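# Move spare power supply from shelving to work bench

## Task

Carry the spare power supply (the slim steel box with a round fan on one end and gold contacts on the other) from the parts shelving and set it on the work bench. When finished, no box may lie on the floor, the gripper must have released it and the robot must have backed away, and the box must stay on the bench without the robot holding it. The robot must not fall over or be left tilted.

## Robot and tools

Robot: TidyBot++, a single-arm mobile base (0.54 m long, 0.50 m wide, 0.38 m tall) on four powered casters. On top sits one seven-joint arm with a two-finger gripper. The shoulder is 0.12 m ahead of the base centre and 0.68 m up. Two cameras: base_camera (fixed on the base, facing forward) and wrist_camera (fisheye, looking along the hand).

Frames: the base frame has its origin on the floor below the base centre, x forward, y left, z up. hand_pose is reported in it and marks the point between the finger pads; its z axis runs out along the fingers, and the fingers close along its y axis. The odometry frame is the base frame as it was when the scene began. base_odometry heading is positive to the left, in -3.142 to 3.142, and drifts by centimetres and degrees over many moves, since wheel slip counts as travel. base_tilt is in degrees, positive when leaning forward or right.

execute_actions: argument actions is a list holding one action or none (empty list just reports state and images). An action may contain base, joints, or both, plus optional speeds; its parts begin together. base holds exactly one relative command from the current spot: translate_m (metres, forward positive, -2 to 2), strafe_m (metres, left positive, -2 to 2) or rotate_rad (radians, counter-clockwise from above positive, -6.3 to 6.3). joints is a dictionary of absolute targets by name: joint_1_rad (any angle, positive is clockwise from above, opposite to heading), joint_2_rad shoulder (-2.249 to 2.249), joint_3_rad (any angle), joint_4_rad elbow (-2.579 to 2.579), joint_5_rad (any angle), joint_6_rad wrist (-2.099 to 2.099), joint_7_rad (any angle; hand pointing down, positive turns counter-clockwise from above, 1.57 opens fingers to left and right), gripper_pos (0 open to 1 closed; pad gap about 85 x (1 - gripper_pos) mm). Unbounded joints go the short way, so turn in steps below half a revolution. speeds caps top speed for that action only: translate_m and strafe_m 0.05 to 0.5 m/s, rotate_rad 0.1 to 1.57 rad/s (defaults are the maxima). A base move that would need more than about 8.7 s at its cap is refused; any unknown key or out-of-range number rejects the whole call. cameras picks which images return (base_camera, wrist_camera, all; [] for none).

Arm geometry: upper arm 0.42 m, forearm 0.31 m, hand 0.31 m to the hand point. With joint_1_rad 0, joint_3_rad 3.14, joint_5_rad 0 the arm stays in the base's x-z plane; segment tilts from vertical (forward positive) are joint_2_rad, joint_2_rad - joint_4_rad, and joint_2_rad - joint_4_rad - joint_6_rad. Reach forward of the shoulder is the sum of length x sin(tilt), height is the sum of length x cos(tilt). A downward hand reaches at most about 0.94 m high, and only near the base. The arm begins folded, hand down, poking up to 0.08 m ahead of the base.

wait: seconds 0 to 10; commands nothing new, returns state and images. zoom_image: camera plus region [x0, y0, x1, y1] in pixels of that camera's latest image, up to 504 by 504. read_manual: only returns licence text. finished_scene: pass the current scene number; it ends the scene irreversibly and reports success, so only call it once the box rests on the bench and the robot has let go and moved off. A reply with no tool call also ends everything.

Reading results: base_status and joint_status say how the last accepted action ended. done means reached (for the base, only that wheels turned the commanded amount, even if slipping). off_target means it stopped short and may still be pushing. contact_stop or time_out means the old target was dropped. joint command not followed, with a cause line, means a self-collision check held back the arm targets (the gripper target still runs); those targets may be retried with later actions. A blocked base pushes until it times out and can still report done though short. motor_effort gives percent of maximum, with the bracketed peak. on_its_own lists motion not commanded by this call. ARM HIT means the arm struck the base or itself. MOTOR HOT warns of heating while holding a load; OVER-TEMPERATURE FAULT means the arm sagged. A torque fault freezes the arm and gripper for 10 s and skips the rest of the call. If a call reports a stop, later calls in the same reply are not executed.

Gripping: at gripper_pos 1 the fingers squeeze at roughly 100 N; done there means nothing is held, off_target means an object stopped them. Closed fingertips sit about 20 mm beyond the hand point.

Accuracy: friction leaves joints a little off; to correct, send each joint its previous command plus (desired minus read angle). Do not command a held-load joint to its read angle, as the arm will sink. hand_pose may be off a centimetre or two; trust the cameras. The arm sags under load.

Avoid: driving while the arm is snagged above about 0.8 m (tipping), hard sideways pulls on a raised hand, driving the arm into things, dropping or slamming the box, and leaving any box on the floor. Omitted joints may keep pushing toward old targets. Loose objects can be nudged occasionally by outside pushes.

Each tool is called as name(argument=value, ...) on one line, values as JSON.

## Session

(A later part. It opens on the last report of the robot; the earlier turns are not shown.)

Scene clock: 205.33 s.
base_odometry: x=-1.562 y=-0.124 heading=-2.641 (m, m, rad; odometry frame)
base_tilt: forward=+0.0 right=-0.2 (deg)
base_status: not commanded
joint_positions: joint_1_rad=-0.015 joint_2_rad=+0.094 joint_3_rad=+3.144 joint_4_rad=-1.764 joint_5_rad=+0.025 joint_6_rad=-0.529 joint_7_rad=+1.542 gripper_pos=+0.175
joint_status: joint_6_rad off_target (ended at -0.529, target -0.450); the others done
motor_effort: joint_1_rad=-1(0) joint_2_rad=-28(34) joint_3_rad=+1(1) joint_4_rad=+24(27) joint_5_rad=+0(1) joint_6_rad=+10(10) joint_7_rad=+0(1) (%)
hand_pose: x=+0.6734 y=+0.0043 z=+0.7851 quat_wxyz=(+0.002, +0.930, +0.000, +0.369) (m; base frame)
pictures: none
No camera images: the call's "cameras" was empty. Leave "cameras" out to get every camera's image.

Heel is touching; level it and release.

execute_actions(actions=[{"joints":{"joint_6_rad":-0.58}}], cameras=[])

execute_actions(actions=[{"joints":{"gripper_pos":0}}], cameras=[])

execute_actions(actions=[{"joints":{"joint_2_rad":-0.3},"base":{"translate_m":-0.3}}], cameras=["wrist_camera"])

finished_scene(scene=1)

Scene clock: 217.30 s.
base_odometry: x=-1.562 y=-0.124 heading=-2.641 (m, m, rad; odometry frame)
base_tilt: forward=+0.0 right=-0.2 (deg)
base_status: not commanded
joint_positions: joint_1_rad=-0.015 joint_2_rad=+0.094 joint_3_rad=+3.144 joint_4_rad=-1.760 joint_5_rad=+0.025 joint_6_rad=-0.544 joint_7_rad=+1.542 gripper_pos=+0.175
joint_status: all done
motor_effort: joint_1_rad=-1(1) joint_2_rad=-28(30) joint_3_rad=+1(1) joint_4_rad=+21(24) joint_5_rad=+0(0) joint_6_rad=+7(9) joint_7_rad=+1(1) (%)
hand_pose: x=+0.6710 y=+0.0042 z=+0.7840 quat_wxyz=(+0.003, +0.932, +0.000, +0.364) (m; base frame)
pictures: none
No camera images: the call's "cameras" was empty. Leave "cameras" out to get every camera's image.

Scene clock: 218.53 s.
base_odometry: x=-1.562 y=-0.124 heading=-2.641 (m, m, rad; odometry frame)
base_tilt: forward=+0.0 right=-0.2 (deg)
base_status: not commanded
joint_positions: joint_1_rad=-0.015 joint_2_rad=+0.073 joint_3_rad=+3.144 joint_4_rad=-1.757 joint_5_rad=+0.025 joint_6_rad=-0.544 joint_7_rad=+1.542 gripper_pos=+0.000
joint_status: all done
motor_effort: joint_1_rad=-1(1) joint_2_rad=-23(30) joint_3_rad=+1(0) joint_4_rad=+19(23) joint_5_rad=+0(0) joint_6_rad=+5(7) joint_7_rad=+0(1) (%)
hand_pose: x=+0.6695 y=+0.0041 z=+0.7968 quat_wxyz=(+0.002, +0.927, +0.000, +0.374) (m; base frame)
pictures: none
No camera images: the call's "cameras" was empty. Leave "cameras" out to get every camera's image.

Scene clock: 220.53 s.
base_odometry: x=-1.299 y=+0.020 heading=-2.641 (m, m, rad; odometry frame)
base_tilt: forward=+0.0 right=-0.2 (deg)
base_status: done
joint_positions: joint_1_rad=-0.015 joint_2_rad=-0.307 joint_3_rad=+3.144 joint_4_rad=-1.751 joint_5_rad=+0.025 joint_6_rad=-0.544 joint_7_rad=+1.542 gripper_pos=+0.000
joint_status: all done
motor_effort: joint_1_rad=+0(2) joint_2_rad=-10(28) joint_3_rad=+1(1) joint_4_rad=+21(22) joint_5_rad=+0(0) joint_6_rad=+7(7) joint_7_rad=+0(1) (%)
hand_pose: x=+0.5883 y=+0.0034 z=+0.9963 quat_wxyz=(+0.000, +0.838, -0.001, +0.545) (m; base frame)
pictures: wrist_camera
Images, in order (width x height): wrist_camera 644x476.

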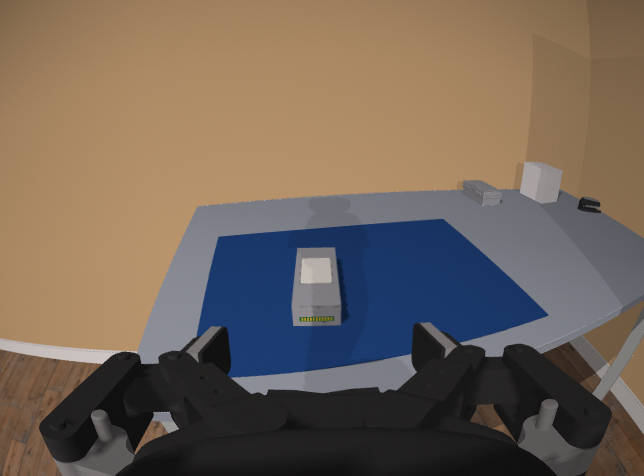

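The scene is finished: the task was done.


## Next scene

The same job, from a new start.

execute_actions(actions=[{"joints":{"joint_6_rad":0.5}}])

Scene clock: 1.63 s.
base_odometry: x=+0.000 y=+0.000 heading=+0.000 (m, m, rad; odometry frame)
base_tilt: forward=-0.1 right=-0.3 (deg)
base_status: not commanded
joint_positions: joint_1_rad=+0.015 joint_2_rad=-0.314 joint_3_rad=+3.190 joint_4_rad=-2.510 joint_5_rad=+0.015 joint_6_rad=+0.473 joint_7_rad=+1.592 gripper_pos=+0.000
joint_status: all done
motor_effort: joint_1_rad=+0(0) joint_2_rad=-7(7) joint_3_rad=+1(1) joint_4_rad=+18(19) joint_5_rad=+0(0) joint_6_rad=+7(8) joint_7_rad=+0(1) (%)
hand_pose: x=+0.5514 y=-0.0256 z=+0.8509 quat_wxyz=(+0.023, +0.759, -0.013, +0.651) (m; base frame)
pictures: base_camera, wrist_camera
Images, in order (width x height): base_camera 644x364, wrist_camera 644x476.

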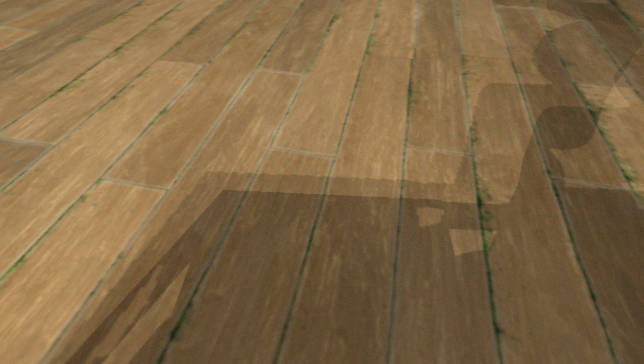

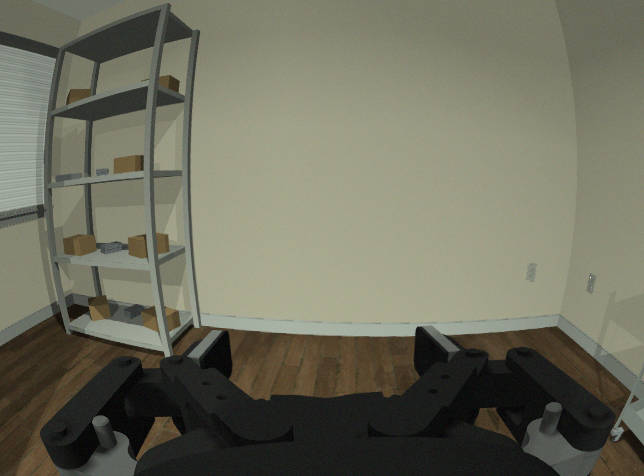

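execute_actions(actions=[{"base":{"rotate_rad":-0.18},"joints":{"joint_1_rad":-1.2,"joint_2_rad":-0.2,"joint_3_rad":3.13,"joint_4_rad":-1.3,"joint_6_rad":-0.85}}], cameras=["wrist_camera"])

execute_actions(actions=[{"base":{"translate_m":0.75}}])

Scene clock: 15.13 s.
base_odometry: x=+0.000 y=+0.000 heading=-0.180 (m, m, rad; odometry frame)
base_tilt: forward=-0.1 right=-0.2 (deg)
base_status: done
joint_positions: joint_1_rad=-1.189 joint_2_rad=-0.222 joint_3_rad=+3.142 joint_4_rad=-1.310 joint_5_rad=+0.015 joint_6_rad=-0.802 joint_7_rad=+1.592 gripper_pos=+0.000
joint_status: all done
motor_effort: joint_1_rad=+0(2) joint_2_rad=-12(15) joint_3_rad=+1(0) joint_4_rad=+20(22) joint_5_rad=+0(1) joint_6_rad=+7(8) joint_7_rad=+1(0) (%)
hand_pose: x=+0.3003 y=+0.4461 z=+1.1407 quat_wxyz=(-0.317, +0.666, +0.462, +0.493) (m; base frame)
pictures: wrist_camera
Images, in order (width x height): wrist_camera 644x476.

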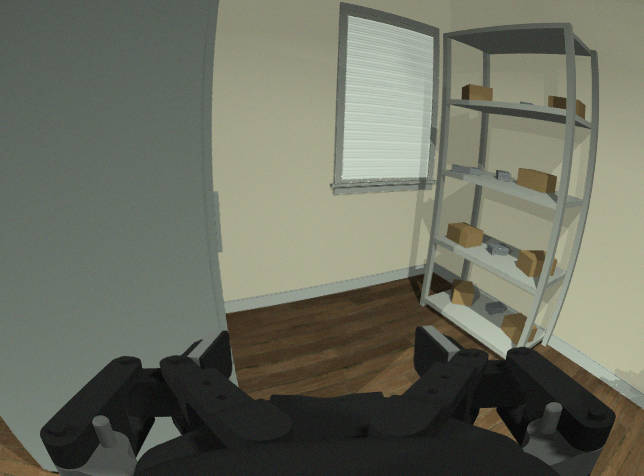

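Scene clock: 18.00 s.
base_odometry: x=+0.738 y=-0.135 heading=-0.180 (m, m, rad; odometry frame)
base_tilt: forward=-0.1 right=-0.2 (deg)
base_status: done
joint_positions: joint_1_rad=-1.190 joint_2_rad=-0.214 joint_3_rad=+3.136 joint_4_rad=-1.310 joint_5_rad=+0.015 joint_6_rad=-0.802 joint_7_rad=+1.592 gripper_pos=+0.000
joint_status: not commanded
motor_effort: joint_1_rad=+0(1) joint_2_rad=-12(13) joint_3_rad=+1(3) joint_4_rad=+19(20) joint_5_rad=+0(1) joint_6_rad=+7(8) joint_7_rad=+1(0) (%)
hand_pose: x=+0.2982 y=+0.4505 z=+1.1371 quat_wxyz=(-0.316, +0.666, +0.465, +0.490) (m; base frame)
pictures: base_camera, wrist_camera
Images, in order (width x height): base_camera 644x364, wrist_camera 644x476.

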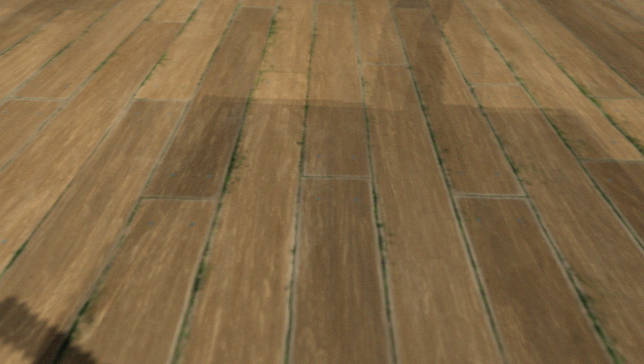

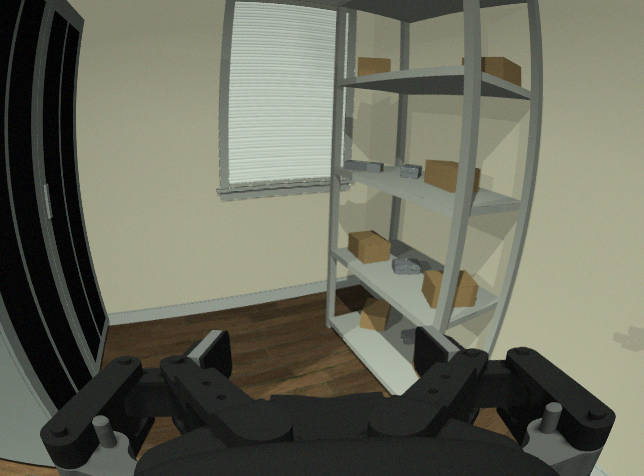

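execute_actions(actions=[{"base":{"strafe_m":1.55},"joints":{"joint_1_rad":0,"gripper_pos":1}}])

Scene clock: 29.13 s.
base_odometry: x=+1.016 y=+1.390 heading=-0.180 (m, m, rad; odometry frame)
base_tilt: forward=-0.1 right=-0.2 (deg)
base_status: done
joint_positions: joint_1_rad=-0.011 joint_2_rad=-0.211 joint_3_rad=+3.134 joint_4_rad=-1.309 joint_5_rad=+0.015 joint_6_rad=-0.805 joint_7_rad=+1.592 gripper_pos=+0.999
joint_status: all done
motor_effort: joint_1_rad=+0(1) joint_2_rad=-13(14) joint_3_rad=+1(3) joint_4_rad=+20(20) joint_5_rad=+0(1) joint_6_rad=+7(7) joint_7_rad=+1(0) (%)
hand_pose: x=+0.6051 y=+0.0078 z=+1.1350 quat_wxyz=(+0.009, +0.814, +0.018, +0.581) (m; base frame)
pictures: base_camera, wrist_camera
Images, in order (width x height): base_camera 644x364, wrist_camera 644x476.

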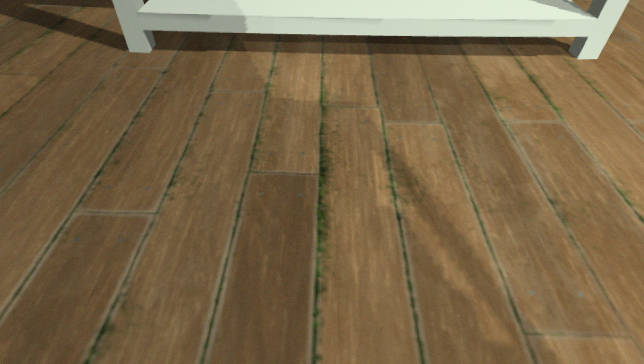

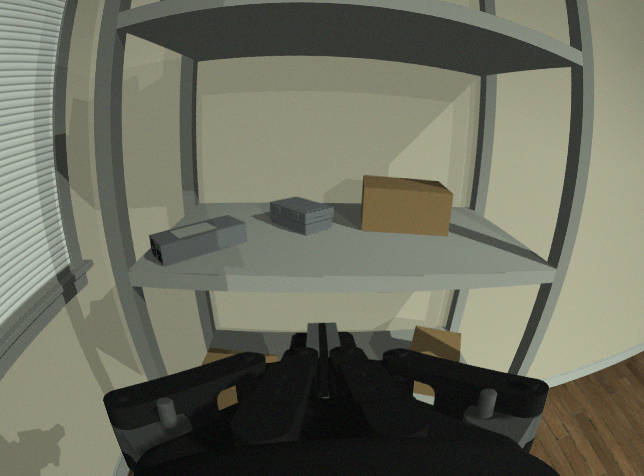

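execute_actions(actions=[{"base":{"translate_m":0.56},"joints":{"joint_1_rad":-0.3,"joint_2_rad":0.14,"joint_4_rad":-0.59,"joint_6_rad":-1.72,"joint_7_rad":0.95}}], cameras=["wrist_camera"])

execute_actions(actions=[{"joints":{"joint_1_rad":-0.6}}])

Scene clock: 57.17 s.
base_odometry: x=+1.567 y=+1.290 heading=-0.180 (m, m, rad; odometry frame)
base_tilt: forward=+0.0 right=-0.2 (deg)
base_status: done
joint_positions: joint_1_rad=-0.286 joint_2_rad=+0.144 joint_3_rad=+3.134 joint_4_rad=-0.604 joint_5_rad=+0.015 joint_6_rad=-1.671 joint_7_rad=+0.984 gripper_pos=+0.999
joint_status: all done
motor_effort: joint_1_rad=+0(1) joint_2_rad=-22(25) joint_3_rad=+1(2) joint_4_rad=+15(21) joint_5_rad=+0(0) joint_6_rad=+4(7) joint_7_rad=+0(1) (%)
hand_pose: x=+0.5797 y=+0.1354 z=+1.0951 quat_wxyz=(-0.145, +0.925, -0.140, +0.322) (m; base frame)
pictures: wrist_camera
Images, in order (width x height): wrist_camera 644x476.

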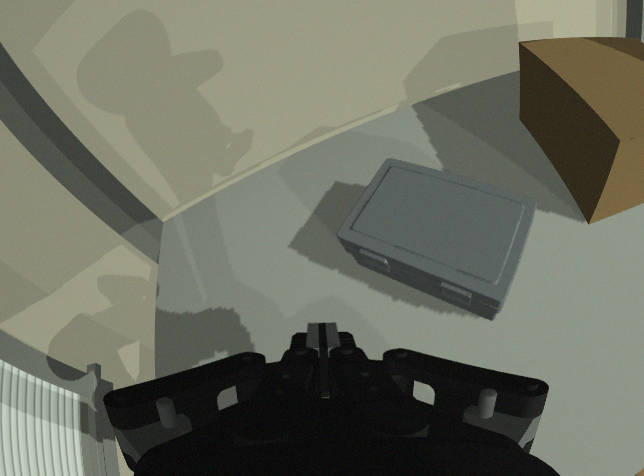

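Scene clock: 58.53 s.
base_odometry: x=+1.567 y=+1.290 heading=-0.180 (m, m, rad; odometry frame)
base_tilt: forward=+0.0 right=-0.3 (deg)
base_status: not commanded
joint_positions: joint_1_rad=-0.590 joint_2_rad=+0.144 joint_3_rad=+3.134 joint_4_rad=-0.604 joint_5_rad=+0.015 joint_6_rad=-1.671 joint_7_rad=+0.984 gripper_pos=+0.999
joint_status: all done
motor_effort: joint_1_rad=-1(1) joint_2_rad=-21(22) joint_3_rad=+1(0) joint_4_rad=+15(15) joint_5_rad=+0(1) joint_6_rad=+5(4) joint_7_rad=+0(1) (%)
hand_pose: x=+0.5180 y=+0.2671 z=+1.0951 quat_wxyz=(-0.192, +0.935, +0.002, +0.297) (m; base frame)
pictures: base_camera, wrist_camera
Images, in order (width x height): base_camera 644x364, wrist_camera 644x476.

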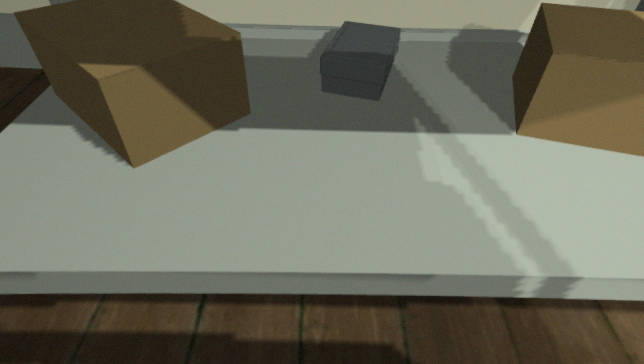

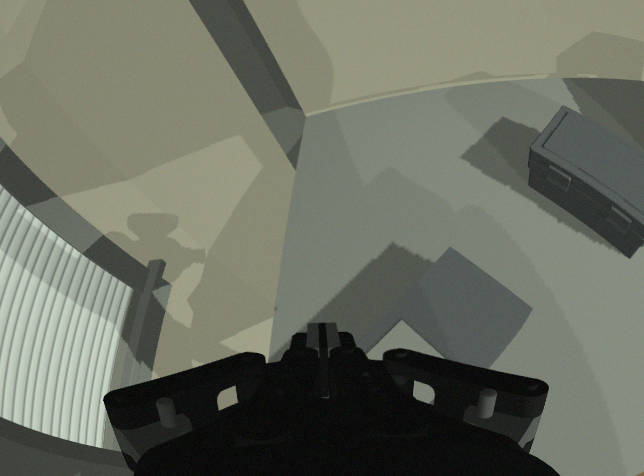

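execute_actions(actions=[{"joints":{"joint_2_rad":0.27,"joint_1_rad":-0.67}}], cameras=["wrist_camera"])

execute_actions(actions=[{"base":{"translate_m":-0.04},"speeds":{"translate_m":0.05}}], cameras=["wrist_camera"])

Scene clock: 65.53 s.
base_odometry: x=+1.567 y=+1.290 heading=-0.180 (m, m, rad; odometry frame)
base_tilt: forward=+0.0 right=-0.3 (deg)
base_status: not commanded
joint_positions: joint_1_rad=-0.659 joint_2_rad=+0.274 joint_3_rad=+3.134 joint_4_rad=-0.597 joint_5_rad=+0.015 joint_6_rad=-1.671 joint_7_rad=+0.984 gripper_pos=+0.999
joint_status: all done
motor_effort: joint_1_rad=+0(0) joint_2_rad=-27(32) joint_3_rad=+1(0) joint_4_rad=+16(16) joint_5_rad=+0(0) joint_6_rad=+4(5) joint_7_rad=+1(1) (%)
hand_pose: x=+0.5377 y=+0.3245 z=+1.0327 quat_wxyz=(-0.169, +0.955, +0.035, +0.243) (m; base frame)
pictures: wrist_camera
Images, in order (width x height): wrist_camera 644x476.

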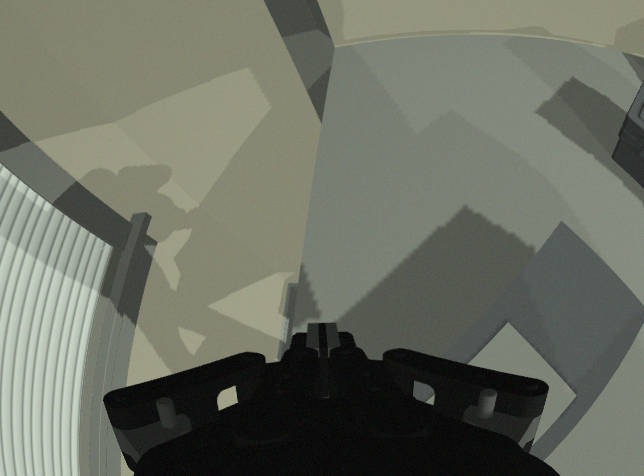

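Scene clock: 66.80 s.
base_odometry: x=+1.528 y=+1.297 heading=-0.180 (m, m, rad; odometry frame)
base_tilt: forward=+0.0 right=-0.3 (deg)
base_status: done
joint_positions: joint_1_rad=-0.661 joint_2_rad=+0.274 joint_3_rad=+3.134 joint_4_rad=-0.593 joint_5_rad=+0.015 joint_6_rad=-1.671 joint_7_rad=+0.984 gripper_pos=+0.999
joint_status: not commanded
motor_effort: joint_1_rad=-1(2) joint_2_rad=-27(31) joint_3_rad=+1(0) joint_4_rad=+15(16) joint_5_rad=+0(1) joint_6_rad=+3(4) joint_7_rad=+1(0) (%)
hand_pose: x=+0.5373 y=+0.3253 z=+1.0342 quat_wxyz=(-0.170, +0.954, +0.036, +0.244) (m; base frame)
pictures: wrist_camera
Images, in order (width x height): wrist_camera 644x476.

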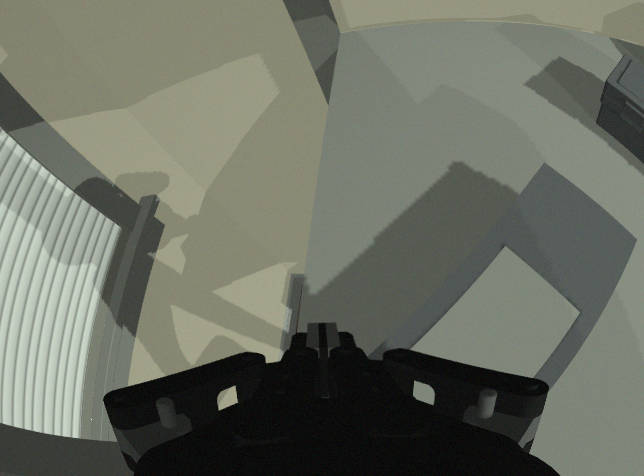

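execute_actions(actions=[{"base":{"strafe_m":-0.03},"speeds":{"strafe_m":0.05},"joints":{"joint_2_rad":0.29}}], cameras=["wrist_camera"])

execute_actions(actions=[{"base":{"translate_m":-0.035},"speeds":{"translate_m":0.05}}], cameras=["wrist_camera"])

execute_actions(actions=[{"base":{"strafe_m":-0.06},"speeds":{"strafe_m":0.05}}], cameras=["wrist_camera"])

Scene clock: 75.20 s.
base_odometry: x=+1.523 y=+1.267 heading=-0.180 (m, m, rad; odometry frame)
base_tilt: forward=+0.0 right=-0.3 (deg)
base_status: done
joint_positions: joint_1_rad=-0.671 joint_2_rad=+0.280 joint_3_rad=+3.132 joint_4_rad=-0.585 joint_5_rad=+0.015 joint_6_rad=-1.671 joint_7_rad=+0.984 gripper_pos=+0.999
joint_status: all done
motor_effort: joint_1_rad=+0(3) joint_2_rad=-26(31) joint_3_rad=+1(3) joint_4_rad=+14(15) joint_5_rad=+0(3) joint_6_rad=+2(3) joint_7_rad=+1(1) (%)
hand_pose: x=+0.5357 y=+0.3315 z=+1.0341 quat_wxyz=(-0.172, +0.954, +0.041, +0.243) (m; base frame)
pictures: wrist_camera
Images, in order (width x height): wrist_camera 644x476.

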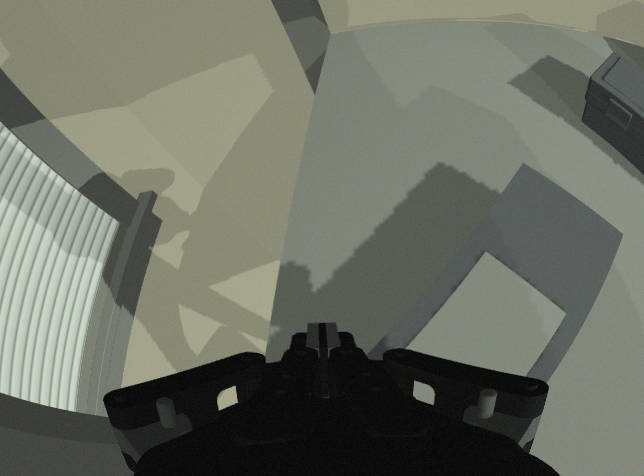

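Scene clock: 76.37 s.
base_odometry: x=+1.488 y=+1.274 heading=-0.180 (m, m, rad; odometry frame)
base_tilt: forward=+0.0 right=-0.2 (deg)
base_status: done
joint_positions: joint_1_rad=-0.670 joint_2_rad=+0.281 joint_3_rad=+3.132 joint_4_rad=-0.585 joint_5_rad=+0.015 joint_6_rad=-1.671 joint_7_rad=+0.984 gripper_pos=+0.999
joint_status: not commanded
motor_effort: joint_1_rad=+0(2) joint_2_rad=-27(30) joint_3_rad=+1(1) joint_4_rad=+15(16) joint_5_rad=+0(1) joint_6_rad=+3(3) joint_7_rad=+1(0) (%)
hand_pose: x=+0.5362 y=+0.3314 z=+1.0335 quat_wxyz=(-0.171, +0.954, +0.041, +0.243) (m; base frame)
pictures: wrist_camera
Images, in order (width x height): wrist_camera 644x476.

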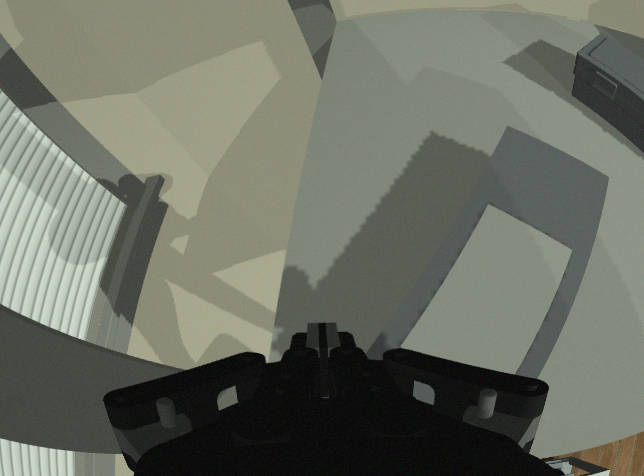

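Scene clock: 78.07 s.
base_odometry: x=+1.477 y=+1.214 heading=-0.180 (m, m, rad; odometry frame)
base_tilt: forward=-0.1 right=-0.2 (deg)
base_status: done
joint_positions: joint_1_rad=-0.674 joint_2_rad=+0.281 joint_3_rad=+3.129 joint_4_rad=-0.585 joint_5_rad=+0.015 joint_6_rad=-1.671 joint_7_rad=+0.984 gripper_pos=+0.999
joint_status: not commanded
motor_effort: joint_1_rad=+0(3) joint_2_rad=-27(30) joint_3_rad=+1(3) joint_4_rad=+14(16) joint_5_rad=+1(3) joint_6_rad=+2(4) joint_7_rad=+0(1) (%)
hand_pose: x=+0.5341 y=+0.3343 z=+1.0333 quat_wxyz=(-0.173, +0.954, +0.044, +0.242) (m; base frame)
pictures: wrist_camera
Images, in order (width x height): wrist_camera 644x476.

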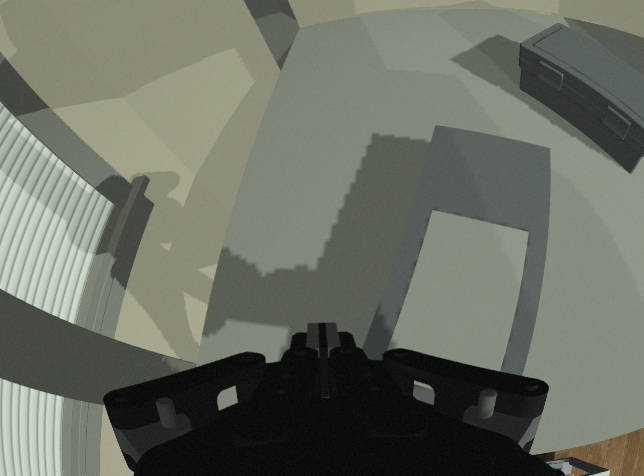

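execute_actions(actions=[{"base":{"strafe_m":-0.05},"speeds":{"strafe_m":0.05}}], cameras=["wrist_camera"])

execute_actions(actions=[{"joints":{"joint_4_rad":-0.42,"joint_1_rad":-0.72}}], cameras=[])

execute_actions(actions=[{"base":{"translate_m":-0.3},"joints":{"joint_1_rad":-0.5}}], cameras=[])

execute_actions(actions=[{"base":{"strafe_m":0.25},"joints":{"joint_1_rad":0.0,"joint_2_rad":0.12,"joint_4_rad":-0.8,"joint_6_rad":-1.32,"joint_7_rad":1.6,"gripper_pos":0}}], cameras=["wrist_camera"])

Scene clock: 88.73 s.
base_odometry: x=+1.468 y=+1.165 heading=-0.180 (m, m, rad; odometry frame)
base_tilt: forward=+0.0 right=-0.2 (deg)
base_status: done
joint_positions: joint_1_rad=-0.677 joint_2_rad=+0.282 joint_3_rad=+3.127 joint_4_rad=-0.585 joint_5_rad=+0.015 joint_6_rad=-1.671 joint_7_rad=+0.984 gripper_pos=+0.999
joint_status: not commanded
motor_effort: joint_1_rad=+1(4) joint_2_rad=-27(30) joint_3_rad=+1(4) joint_4_rad=+14(17) joint_5_rad=+1(4) joint_6_rad=+2(4) joint_7_rad=+1(1) (%)
hand_pose: x=+0.5326 y=+0.3363 z=+1.0331 quat_wxyz=(-0.173, +0.954, +0.047, +0.241) (m; base frame)
pictures: wrist_camera
Images, in order (width x height): wrist_camera 644x476.

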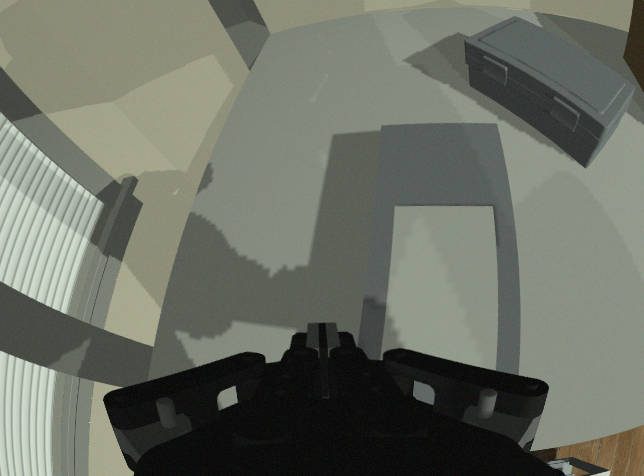

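Scene clock: 89.83 s.
base_odometry: x=+1.468 y=+1.165 heading=-0.180 (m, m, rad; odometry frame)
base_tilt: forward=+0.0 right=-0.2 (deg)
base_status: not commanded
joint_positions: joint_1_rad=-0.708 joint_2_rad=+0.283 joint_3_rad=+3.127 joint_4_rad=-0.428 joint_5_rad=+0.015 joint_6_rad=-1.672 joint_7_rad=+0.984 gripper_pos=+0.999
joint_status: all done
motor_effort: joint_1_rad=-1(1) joint_2_rad=-26(29) joint_3_rad=+1(0) joint_4_rad=+14(15) joint_5_rad=+0(1) joint_6_rad=+5(5) joint_7_rad=+0(1) (%)
hand_pose: x=+0.5249 y=+0.3511 z=+1.0983 quat_wxyz=(-0.222, +0.927, +0.059, +0.297) (m; base frame)
pictures: none
No camera images: the call's "cameras" was empty. Leave "cameras" out to get every camera's image.

Scene clock: 91.73 s.
base_odometry: x=+1.173 y=+1.219 heading=-0.180 (m, m, rad; odometry frame)
base_tilt: forward=+0.0 right=-0.2 (deg)
base_status: done
joint_positions: joint_1_rad=-0.506 joint_2_rad=+0.281 joint_3_rad=+3.127 joint_4_rad=-0.427 joint_5_rad=+0.015 joint_6_rad=-1.673 joint_7_rad=+0.984 gripper_pos=+0.999
joint_status: all done
motor_effort: joint_1_rad=+0(3) joint_2_rad=-26(30) joint_3_rad=+1(0) joint_4_rad=+14(15) joint_5_rad=+0(1) joint_6_rad=+5(6) joint_7_rad=+1(0) (%)
hand_pose: x=+0.5863 y=+0.2618 z=+1.0990 quat_wxyz=(-0.191, +0.928, -0.035, +0.318) (m; base frame)
pictures: none
No camera images: the call's "cameras" was empty. Leave "cameras" out to get every camera's image.

Scene clock: 93.50 s.
base_odometry: x=+1.217 y=+1.465 heading=-0.180 (m, m, rad; odometry frame)
base_tilt: forward=+0.0 right=-0.2 (deg)
base_status: done
joint_positions: joint_1_rad=-0.014 joint_2_rad=+0.138 joint_3_rad=+3.127 joint_4_rad=-0.787 joint_5_rad=+0.015 joint_6_rad=-1.368 joint_7_rad=+1.567 gripper_pos=+0.000
joint_status: all done
motor_effort: joint_1_rad=+0(3) joint_2_rad=-23(27) joint_3_rad=+1(0) joint_4_rad=+17(17) joint_5_rad=+0(1) joint_6_rad=+6(5) joint_7_rad=+0(0) (%)
hand_pose: x=+0.6611 y=+0.0117 z=+1.0819 quat_wxyz=(+0.000, +0.911, +0.009, +0.412) (m; base frame)
pictures: wrist_camera
Images, in order (width x height): wrist_camera 644x476.

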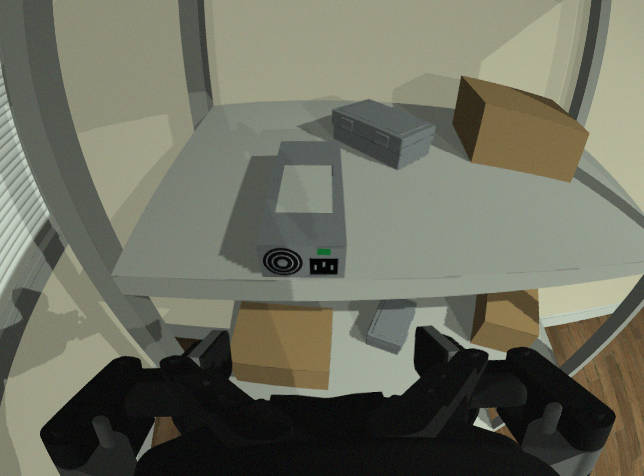

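execute_actions(actions=[{"base":{"translate_m":0.16},"joints":{"joint_1_rad":-0.058}}], cameras=["wrist_camera"])

Scene clock: 101.47 s.
base_odometry: x=+1.375 y=+1.436 heading=-0.179 (m, m, rad; odometry frame)
base_tilt: forward=+0.0 right=-0.3 (deg)
base_status: done
joint_positions: joint_1_rad=-0.053 joint_2_rad=+0.130 joint_3_rad=+3.127 joint_4_rad=-0.791 joint_5_rad=+0.015 joint_6_rad=-1.366 joint_7_rad=+1.567 gripper_pos=+0.000
joint_status: all done
motor_effort: joint_1_rad=-1(2) joint_2_rad=-22(28) joint_3_rad=+1(0) joint_4_rad=+17(18) joint_5_rad=+0(1) joint_6_rad=+6(6) joint_7_rad=+1(1) (%)
hand_pose: x=+0.6575 y=+0.0326 z=+1.0848 quat_wxyz=(-0.009, +0.910, +0.027, +0.414) (m; base frame)
pictures: wrist_camera
Images, in order (width x height): wrist_camera 644x476.

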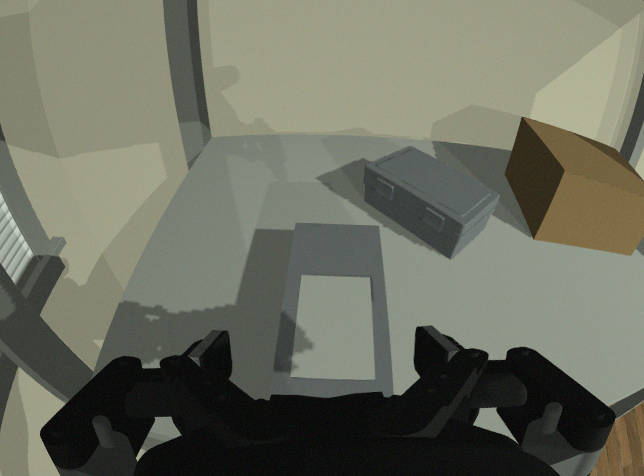

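Need ~6 mm right.

execute_actions(actions=[{"joints":{"joint_1_rad":-0.03,"joint_2_rad":0.275}}], cameras=["wrist_camera"])

execute_actions(actions=[{"joints":{"gripper_pos":1}}], cameras=[])

execute_actions(actions=[{"joints":{"joint_2_rad":0.05,"joint_4_rad":-0.75}}], cameras=["wrist_camera"])

Scene clock: 110.43 s.
base_odometry: x=+1.375 y=+1.436 heading=-0.179 (m, m, rad; odometry frame)
base_tilt: forward=+0.0 right=-0.3 (deg)
base_status: not commanded
joint_positions: joint_1_rad=-0.041 joint_2_rad=+0.276 joint_3_rad=+3.127 joint_4_rad=-0.796 joint_5_rad=+0.015 joint_6_rad=-1.363 joint_7_rad=+1.567 gripper_pos=+0.000
joint_status: all done
motor_effort: joint_1_rad=+0(2) joint_2_rad=-29(34) joint_3_rad=+1(2) joint_4_rad=+18(19) joint_5_rad=+0(2) joint_6_rad=+4(5) joint_7_rad=+1(1) (%)
hand_pose: x=+0.7108 y=+0.0284 z=+1.0008 quat_wxyz=(-0.005, +0.938, +0.022, +0.346) (m; base frame)
pictures: wrist_camera
Images, in order (width x height): wrist_camera 644x476.

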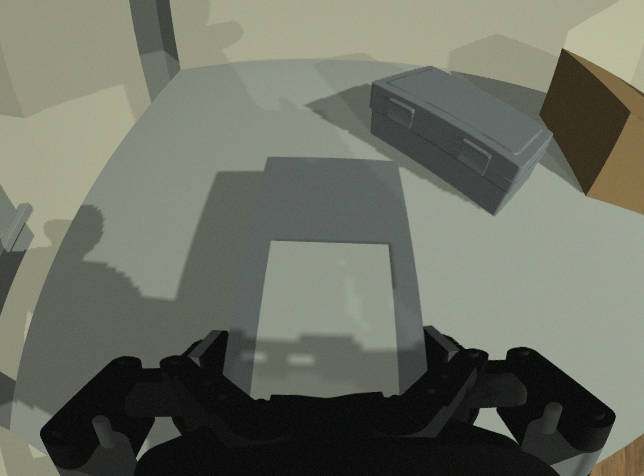

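Scene clock: 111.53 s.
base_odometry: x=+1.375 y=+1.436 heading=-0.179 (m, m, rad; odometry frame)
base_tilt: forward=+0.0 right=-0.2 (deg)
base_status: not commanded
joint_positions: joint_1_rad=-0.040 joint_2_rad=+0.268 joint_3_rad=+3.125 joint_4_rad=-0.792 joint_5_rad=+0.014 joint_6_rad=-1.358 joint_7_rad=+1.567 gripper_pos=+0.175
joint_status: gripper_pos off_target (ended at +0.175, target +1.000)
motor_effort: joint_1_rad=+2(5) joint_2_rad=-27(30) joint_3_rad=+2(5) joint_4_rad=+17(21) joint_5_rad=+3(5) joint_6_rad=+7(9) joint_7_rad=+2(3) (%)
hand_pose: x=+0.7098 y=+0.0284 z=+1.0082 quat_wxyz=(-0.005, +0.935, +0.022, +0.354) (m; base frame)
pictures: none
No camera images: the call's "cameras" was empty. Leave "cameras" out to get every camera's image.

Scene clock: 113.17 s.
base_odometry: x=+1.375 y=+1.436 heading=-0.179 (m, m, rad; odometry frame)
base_tilt: forward=+0.0 right=-0.2 (deg)
base_status: not commanded
joint_positions: joint_1_rad=-0.038 joint_2_rad=+0.088 joint_3_rad=+3.125 joint_4_rad=-0.789 joint_5_rad=+0.014 joint_6_rad=-1.358 joint_7_rad=+1.567 gripper_pos=+0.175
joint_status: joint_4_rad off_target (ended at -0.789, target -0.750); the others done
motor_effort: joint_1_rad=-1(2) joint_2_rad=-29(44) joint_3_rad=+1(2) joint_4_rad=+24(27) joint_5_rad=+0(3) joint_6_rad=+12(12) joint_7_rad=+1(2) (%)
hand_pose: x=+0.6419 y=+0.0248 z=+1.1100 quat_wxyz=(-0.006, +0.899, +0.021, +0.438) (m; base frame)
pictures: wrist_camera
Images, in order (width x height): wrist_camera 644x476.

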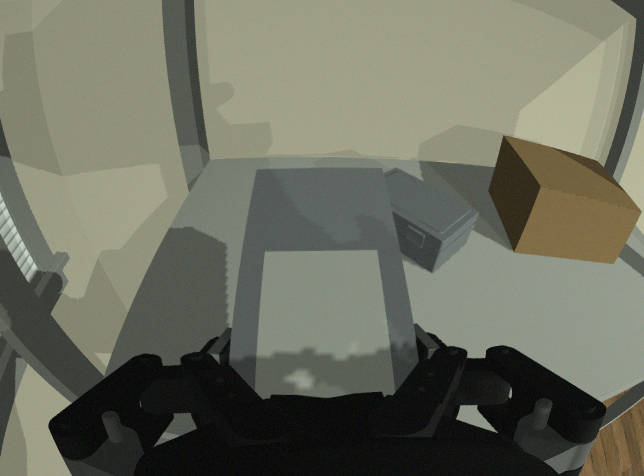

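execute_actions(actions=[{"joints":{"joint_2_rad":-0.4,"joint_4_rad":-1.1},"base":{"translate_m":-0.15}}], cameras=[])

execute_actions(actions=[{"base":{"strafe_m":-1.3}}], cameras=[])

execute_actions(actions=[{"base":{"rotate_rad":-2.9},"speeds":{"rotate_rad":1.2}}])

Scene clock: 123.40 s.
base_odometry: x=+1.227 y=+1.463 heading=-0.180 (m, m, rad; odometry frame)
base_tilt: forward=+0.0 right=-0.2 (deg)
base_status: done
joint_positions: joint_1_rad=-0.038 joint_2_rad=-0.377 joint_3_rad=+3.125 joint_4_rad=-1.131 joint_5_rad=+0.014 joint_6_rad=-1.358 joint_7_rad=+1.567 gripper_pos=+0.175
joint_status: all done
motor_effort: joint_1_rad=+0(2) joint_2_rad=-7(36) joint_3_rad=+1(1) joint_4_rad=+23(26) joint_5_rad=+0(2) joint_6_rad=+14(14) joint_7_rad=+1(1) (%)
hand_pose: x=+0.4455 y=+0.0170 z=+1.1419 quat_wxyz=(-0.004, +0.870, +0.021, +0.493) (m; base frame)
pictures: none
No camera images: the call's "cameras" was empty. Leave "cameras" out to get every camera's image.

Scene clock: 127.37 s.
base_odometry: x=+0.994 y=+0.184 heading=-0.180 (m, m, rad; odometry frame)
base_tilt: forward=+0.0 right=-0.2 (deg)
base_status: done
joint_positions: joint_1_rad=-0.038 joint_2_rad=-0.377 joint_3_rad=+3.128 joint_4_rad=-1.131 joint_5_rad=+0.014 joint_6_rad=-1.358 joint_7_rad=+1.567 gripper_pos=+0.175
joint_status: not commanded
motor_effort: joint_1_rad=-1(1) joint_2_rad=-7(8) joint_3_rad=+1(4) joint_4_rad=+23(23) joint_5_rad=+0(2) joint_6_rad=+14(13) joint_7_rad=+0(0) (%)
hand_pose: x=+0.4456 y=+0.0157 z=+1.1419 quat_wxyz=(-0.004, +0.870, +0.019, +0.493) (m; base frame)
pictures: none
No camera images: the call's "cameras" was empty. Leave "cameras" out to get every camera's image.

Scene clock: 130.83 s.
base_odometry: x=+0.994 y=+0.184 heading=-3.079 (m, m, rad; odometry frame)
base_tilt: forward=-0.1 right=-0.2 (deg)
base_status: done
joint_positions: joint_1_rad=-0.037 joint_2_rad=-0.377 joint_3_rad=+3.129 joint_4_rad=-1.131 joint_5_rad=+0.014 joint_6_rad=-1.358 joint_7_rad=+1.567 gripper_pos=+0.175
joint_status: not commanded
motor_effort: joint_1_rad=-1(1) joint_2_rad=-7(9) joint_3_rad=+1(4) joint_4_rad=+23(23) joint_5_rad=+0(2) joint_6_rad=+14(14) joint_7_rad=+1(0) (%)
hand_pose: x=+0.4456 y=+0.0151 z=+1.1419 quat_wxyz=(-0.004, +0.870, +0.019, +0.493) (m; base frame)
pictures: base_camera, wrist_camera
Images, in order (width x height): base_camera 644x364, wrist_camera 644x476.

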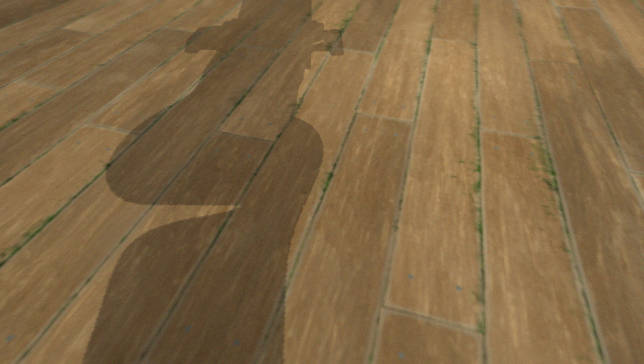

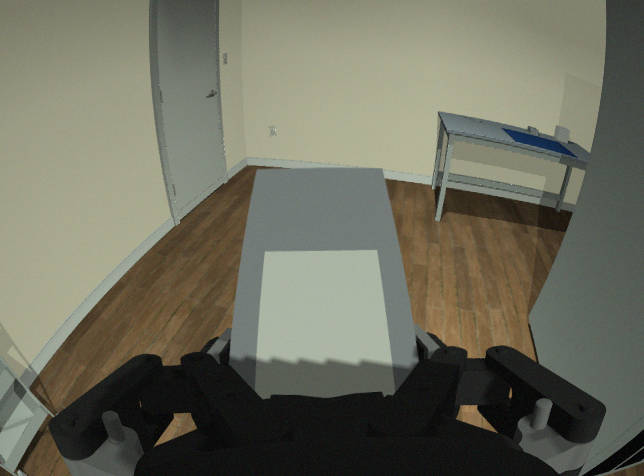

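execute_actions(actions=[{"base":{"rotate_rad":-0.42}}], cameras=[])

execute_actions(actions=[{"base":{"translate_m":1.85},"joints":{"joint_2_rad":0.0,"joint_4_rad":-1.38,"joint_6_rad":-0.85}}])

Scene clock: 140.10 s.
base_odometry: x=+0.994 y=+0.184 heading=+2.784 (m, m, rad; odometry frame)
base_tilt: forward=+0.0 right=-0.2 (deg)
base_status: done
joint_positions: joint_1_rad=-0.035 joint_2_rad=-0.377 joint_3_rad=+3.133 joint_4_rad=-1.131 joint_5_rad=+0.014 joint_6_rad=-1.358 joint_7_rad=+1.567 gripper_pos=+0.175
joint_status: not commanded
motor_effort: joint_1_rad=+0(2) joint_2_rad=-7(8) joint_3_rad=+2(4) joint_4_rad=+23(23) joint_5_rad=+0(2) joint_6_rad=+14(14) joint_7_rad=+1(1) (%)
hand_pose: x=+0.4458 y=+0.0127 z=+1.1419 quat_wxyz=(-0.003, +0.870, +0.016, +0.493) (m; base frame)
pictures: none
No camera images: the call's "cameras" was empty. Leave "cameras" out to get every camera's image.

Scene clock: 145.17 s.
base_odometry: x=-0.738 y=+0.833 heading=+2.784 (m, m, rad; odometry frame)
base_tilt: forward=+0.0 right=-0.2 (deg)
base_status: done
joint_positions: joint_1_rad=-0.035 joint_2_rad=+0.054 joint_3_rad=+3.133 joint_4_rad=-1.428 joint_5_rad=+0.014 joint_6_rad=-0.929 joint_7_rad=+1.567 gripper_pos=+0.175
joint_status: joint_2_rad off_target (ended at +0.054, target +0.000); joint_4_rad off_target (ended at -1.428, target -1.380); joint_6_rad off_target (ended at -0.929, target -0.850)
motor_effort: joint_1_rad=-1(0) joint_2_rad=-32(38) joint_3_rad=+1(2) joint_4_rad=+28(31) joint_5_rad=+0(0) joint_6_rad=+10(15) joint_7_rad=+1(1) (%)
hand_pose: x=+0.6618 y=+0.0215 z=+0.8981 quat_wxyz=(-0.002, +0.934, +0.021, +0.357) (m; base frame)
pictures: base_camera, wrist_camera
Images, in order (width x height): base_camera 644x364, wrist_camera 644x476.

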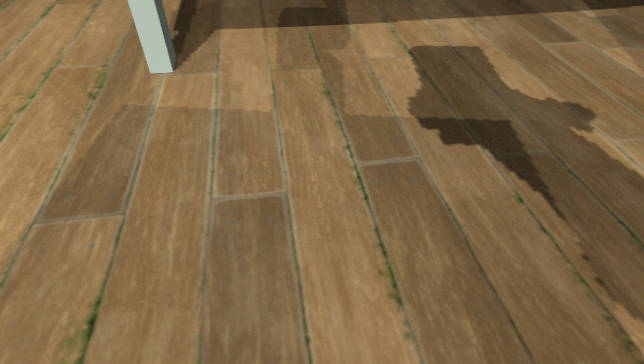

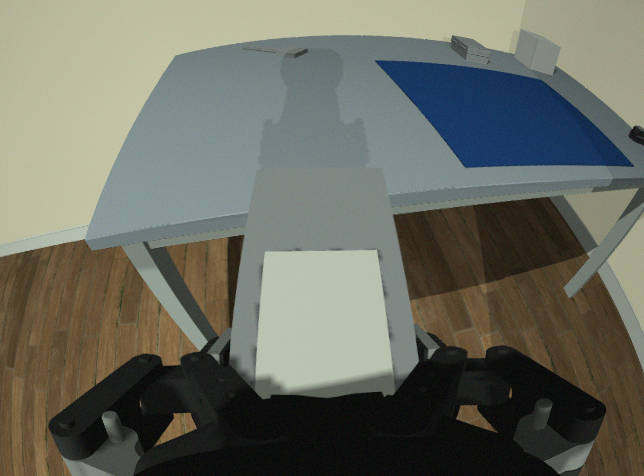

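execute_actions(actions=[{"base":{"translate_m":0.45},"joints":{"joint_4_rad":-1.55,"joint_6_rad":-0.69}}], cameras=[])

execute_actions(actions=[{"joints":{"joint_4_rad":-1.7,"joint_6_rad":-0.55}}], cameras=[])

execute_actions(actions=[{"joints":{"joint_4_rad":-1.8,"joint_6_rad":-0.48}}], cameras=["wrist_camera"])

Scene clock: 155.00 s.
base_odometry: x=-1.160 y=+0.991 heading=+2.783 (m, m, rad; odometry frame)
base_tilt: forward=+0.0 right=-0.3 (deg)
base_status: done
joint_positions: joint_1_rad=-0.035 joint_2_rad=+0.049 joint_3_rad=+3.133 joint_4_rad=-1.593 joint_5_rad=+0.014 joint_6_rad=-0.770 joint_7_rad=+1.567 gripper_pos=+0.175
joint_status: joint_4_rad off_target (ended at -1.593, target -1.550); joint_6_rad off_target (ended at -0.770, target -0.690)
motor_effort: joint_1_rad=+0(1) joint_2_rad=-33(36) joint_3_rad=+1(2) joint_4_rad=+28(29) joint_5_rad=+0(0) joint_6_rad=+11(11) joint_7_rad=+1(1) (%)
hand_pose: x=+0.6603 y=+0.0219 z=+0.8476 quat_wxyz=(-0.002, +0.934, +0.022, +0.357) (m; base frame)
pictures: none
No camera images: the call's "cameras" was empty. Leave "cameras" out to get every camera's image.

Scene clock: 156.23 s.
base_odometry: x=-1.160 y=+0.991 heading=+2.783 (m, m, rad; odometry frame)
base_tilt: forward=+0.0 right=-0.2 (deg)
base_status: not commanded
joint_positions: joint_1_rad=-0.035 joint_2_rad=+0.049 joint_3_rad=+3.133 joint_4_rad=-1.740 joint_5_rad=+0.014 joint_6_rad=-0.637 joint_7_rad=+1.567 gripper_pos=+0.175
joint_status: joint_4_rad off_target (ended at -1.740, target -1.700); joint_6_rad off_target (ended at -0.637, target -0.550)
motor_effort: joint_1_rad=+0(1) joint_2_rad=-31(32) joint_3_rad=+1(1) joint_4_rad=+27(29) joint_5_rad=+0(0) joint_6_rad=+10(10) joint_7_rad=+1(1) (%)
hand_pose: x=+0.6502 y=+0.0220 z=+0.7989 quat_wxyz=(-0.003, +0.936, +0.023, +0.350) (m; base frame)
pictures: none
No camera images: the call's "cameras" was empty. Leave "cameras" out to get every camera's image.

Scene clock: 157.17 s.
base_odometry: x=-1.160 y=+0.991 heading=+2.783 (m, m, rad; odometry frame)
base_tilt: forward=+0.0 right=-0.2 (deg)
base_status: not commanded
joint_positions: joint_1_rad=-0.035 joint_2_rad=+0.042 joint_3_rad=+3.133 joint_4_rad=-1.815 joint_5_rad=+0.014 joint_6_rad=-0.557 joint_7_rad=+1.567 gripper_pos=+0.176
joint_status: joint_6_rad off_target (ended at -0.557, target -0.480); the others done
motor_effort: joint_1_rad=+0(0) joint_2_rad=-27(31) joint_3_rad=+1(0) joint_4_rad=+24(27) joint_5_rad=+0(1) joint_6_rad=+9(9) joint_7_rad=+1(1) (%)
hand_pose: x=+0.6447 y=+0.0220 z=+0.7809 quat_wxyz=(-0.003, +0.934, +0.023, +0.356) (m; base frame)
pictures: wrist_camera
Images, in order (width x height): wrist_camera 644x476.

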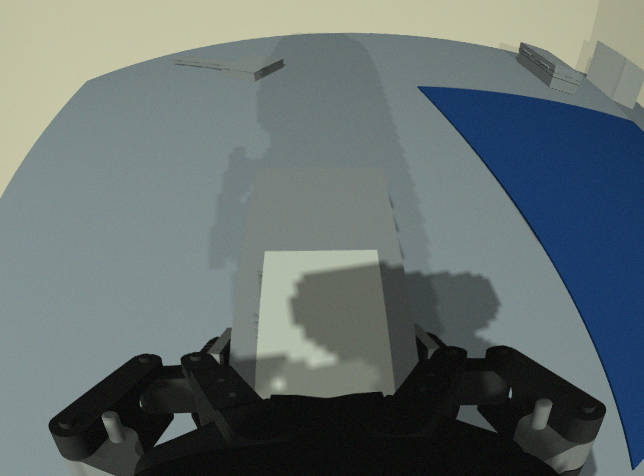

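execute_actions(actions=[{"joints":{"gripper_pos":0}}], cameras=[])

execute_actions(actions=[{"joints":{"joint_2_rad":-0.35},"base":{"translate_m":-0.3}}], cameras=["wrist_camera"])

finished_scene(scene=2)

Scene clock: 162.90 s.
base_odometry: x=-1.160 y=+0.991 heading=+2.783 (m, m, rad; odometry frame)
base_tilt: forward=+0.0 right=-0.2 (deg)
base_status: not commanded
joint_positions: joint_1_rad=-0.035 joint_2_rad=+0.011 joint_3_rad=+3.133 joint_4_rad=-1.802 joint_5_rad=+0.014 joint_6_rad=-0.526 joint_7_rad=+1.567 gripper_pos=+0.000
joint_status: all done
motor_effort: joint_1_rad=-1(1) joint_2_rad=-21(28) joint_3_rad=+1(1) joint_4_rad=+20(25) joint_5_rad=+0(0) joint_6_rad=+5(9) joint_7_rad=+0(1) (%)
hand_pose: x=+0.6522 y=+0.0225 z=+0.8111 quat_wxyz=(-0.004, +0.920, +0.023, +0.391) (m; base frame)
pictures: none
No camera images: the call's "cameras" was empty. Leave "cameras" out to get every camera's image.

Scene clock: 164.90 s.
base_odometry: x=-0.879 y=+0.885 heading=+2.783 (m, m, rad; odometry frame)
base_tilt: forward=+0.0 right=-0.3 (deg)
base_status: done
joint_positions: joint_1_rad=-0.035 joint_2_rad=-0.355 joint_3_rad=+3.132 joint_4_rad=-1.799 joint_5_rad=+0.014 joint_6_rad=-0.524 joint_7_rad=+1.567 gripper_pos=+0.000
joint_status: all done
motor_effort: joint_1_rad=+0(2) joint_2_rad=-9(26) joint_3_rad=+1(1) joint_4_rad=+21(22) joint_5_rad=+0(0) joint_6_rad=+7(7) joint_7_rad=+1(1) (%)
hand_pose: x=+0.5710 y=+0.0198 z=+0.9957 quat_wxyz=(-0.005, +0.832, +0.021, +0.554) (m; base frame)
pictures: wrist_camera
Images, in order (width x height): wrist_camera 644x476.

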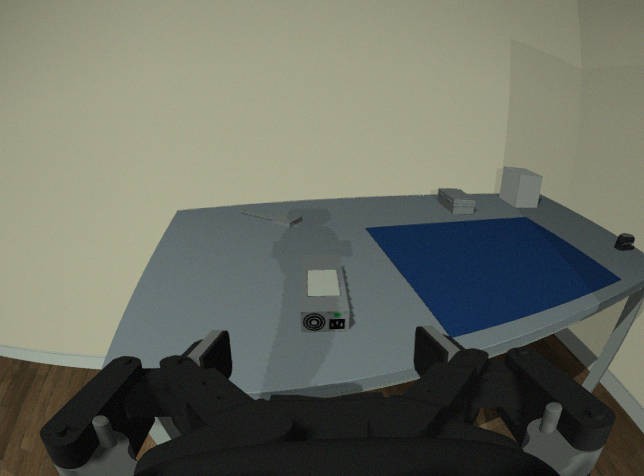

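The scene is finished: the task was done.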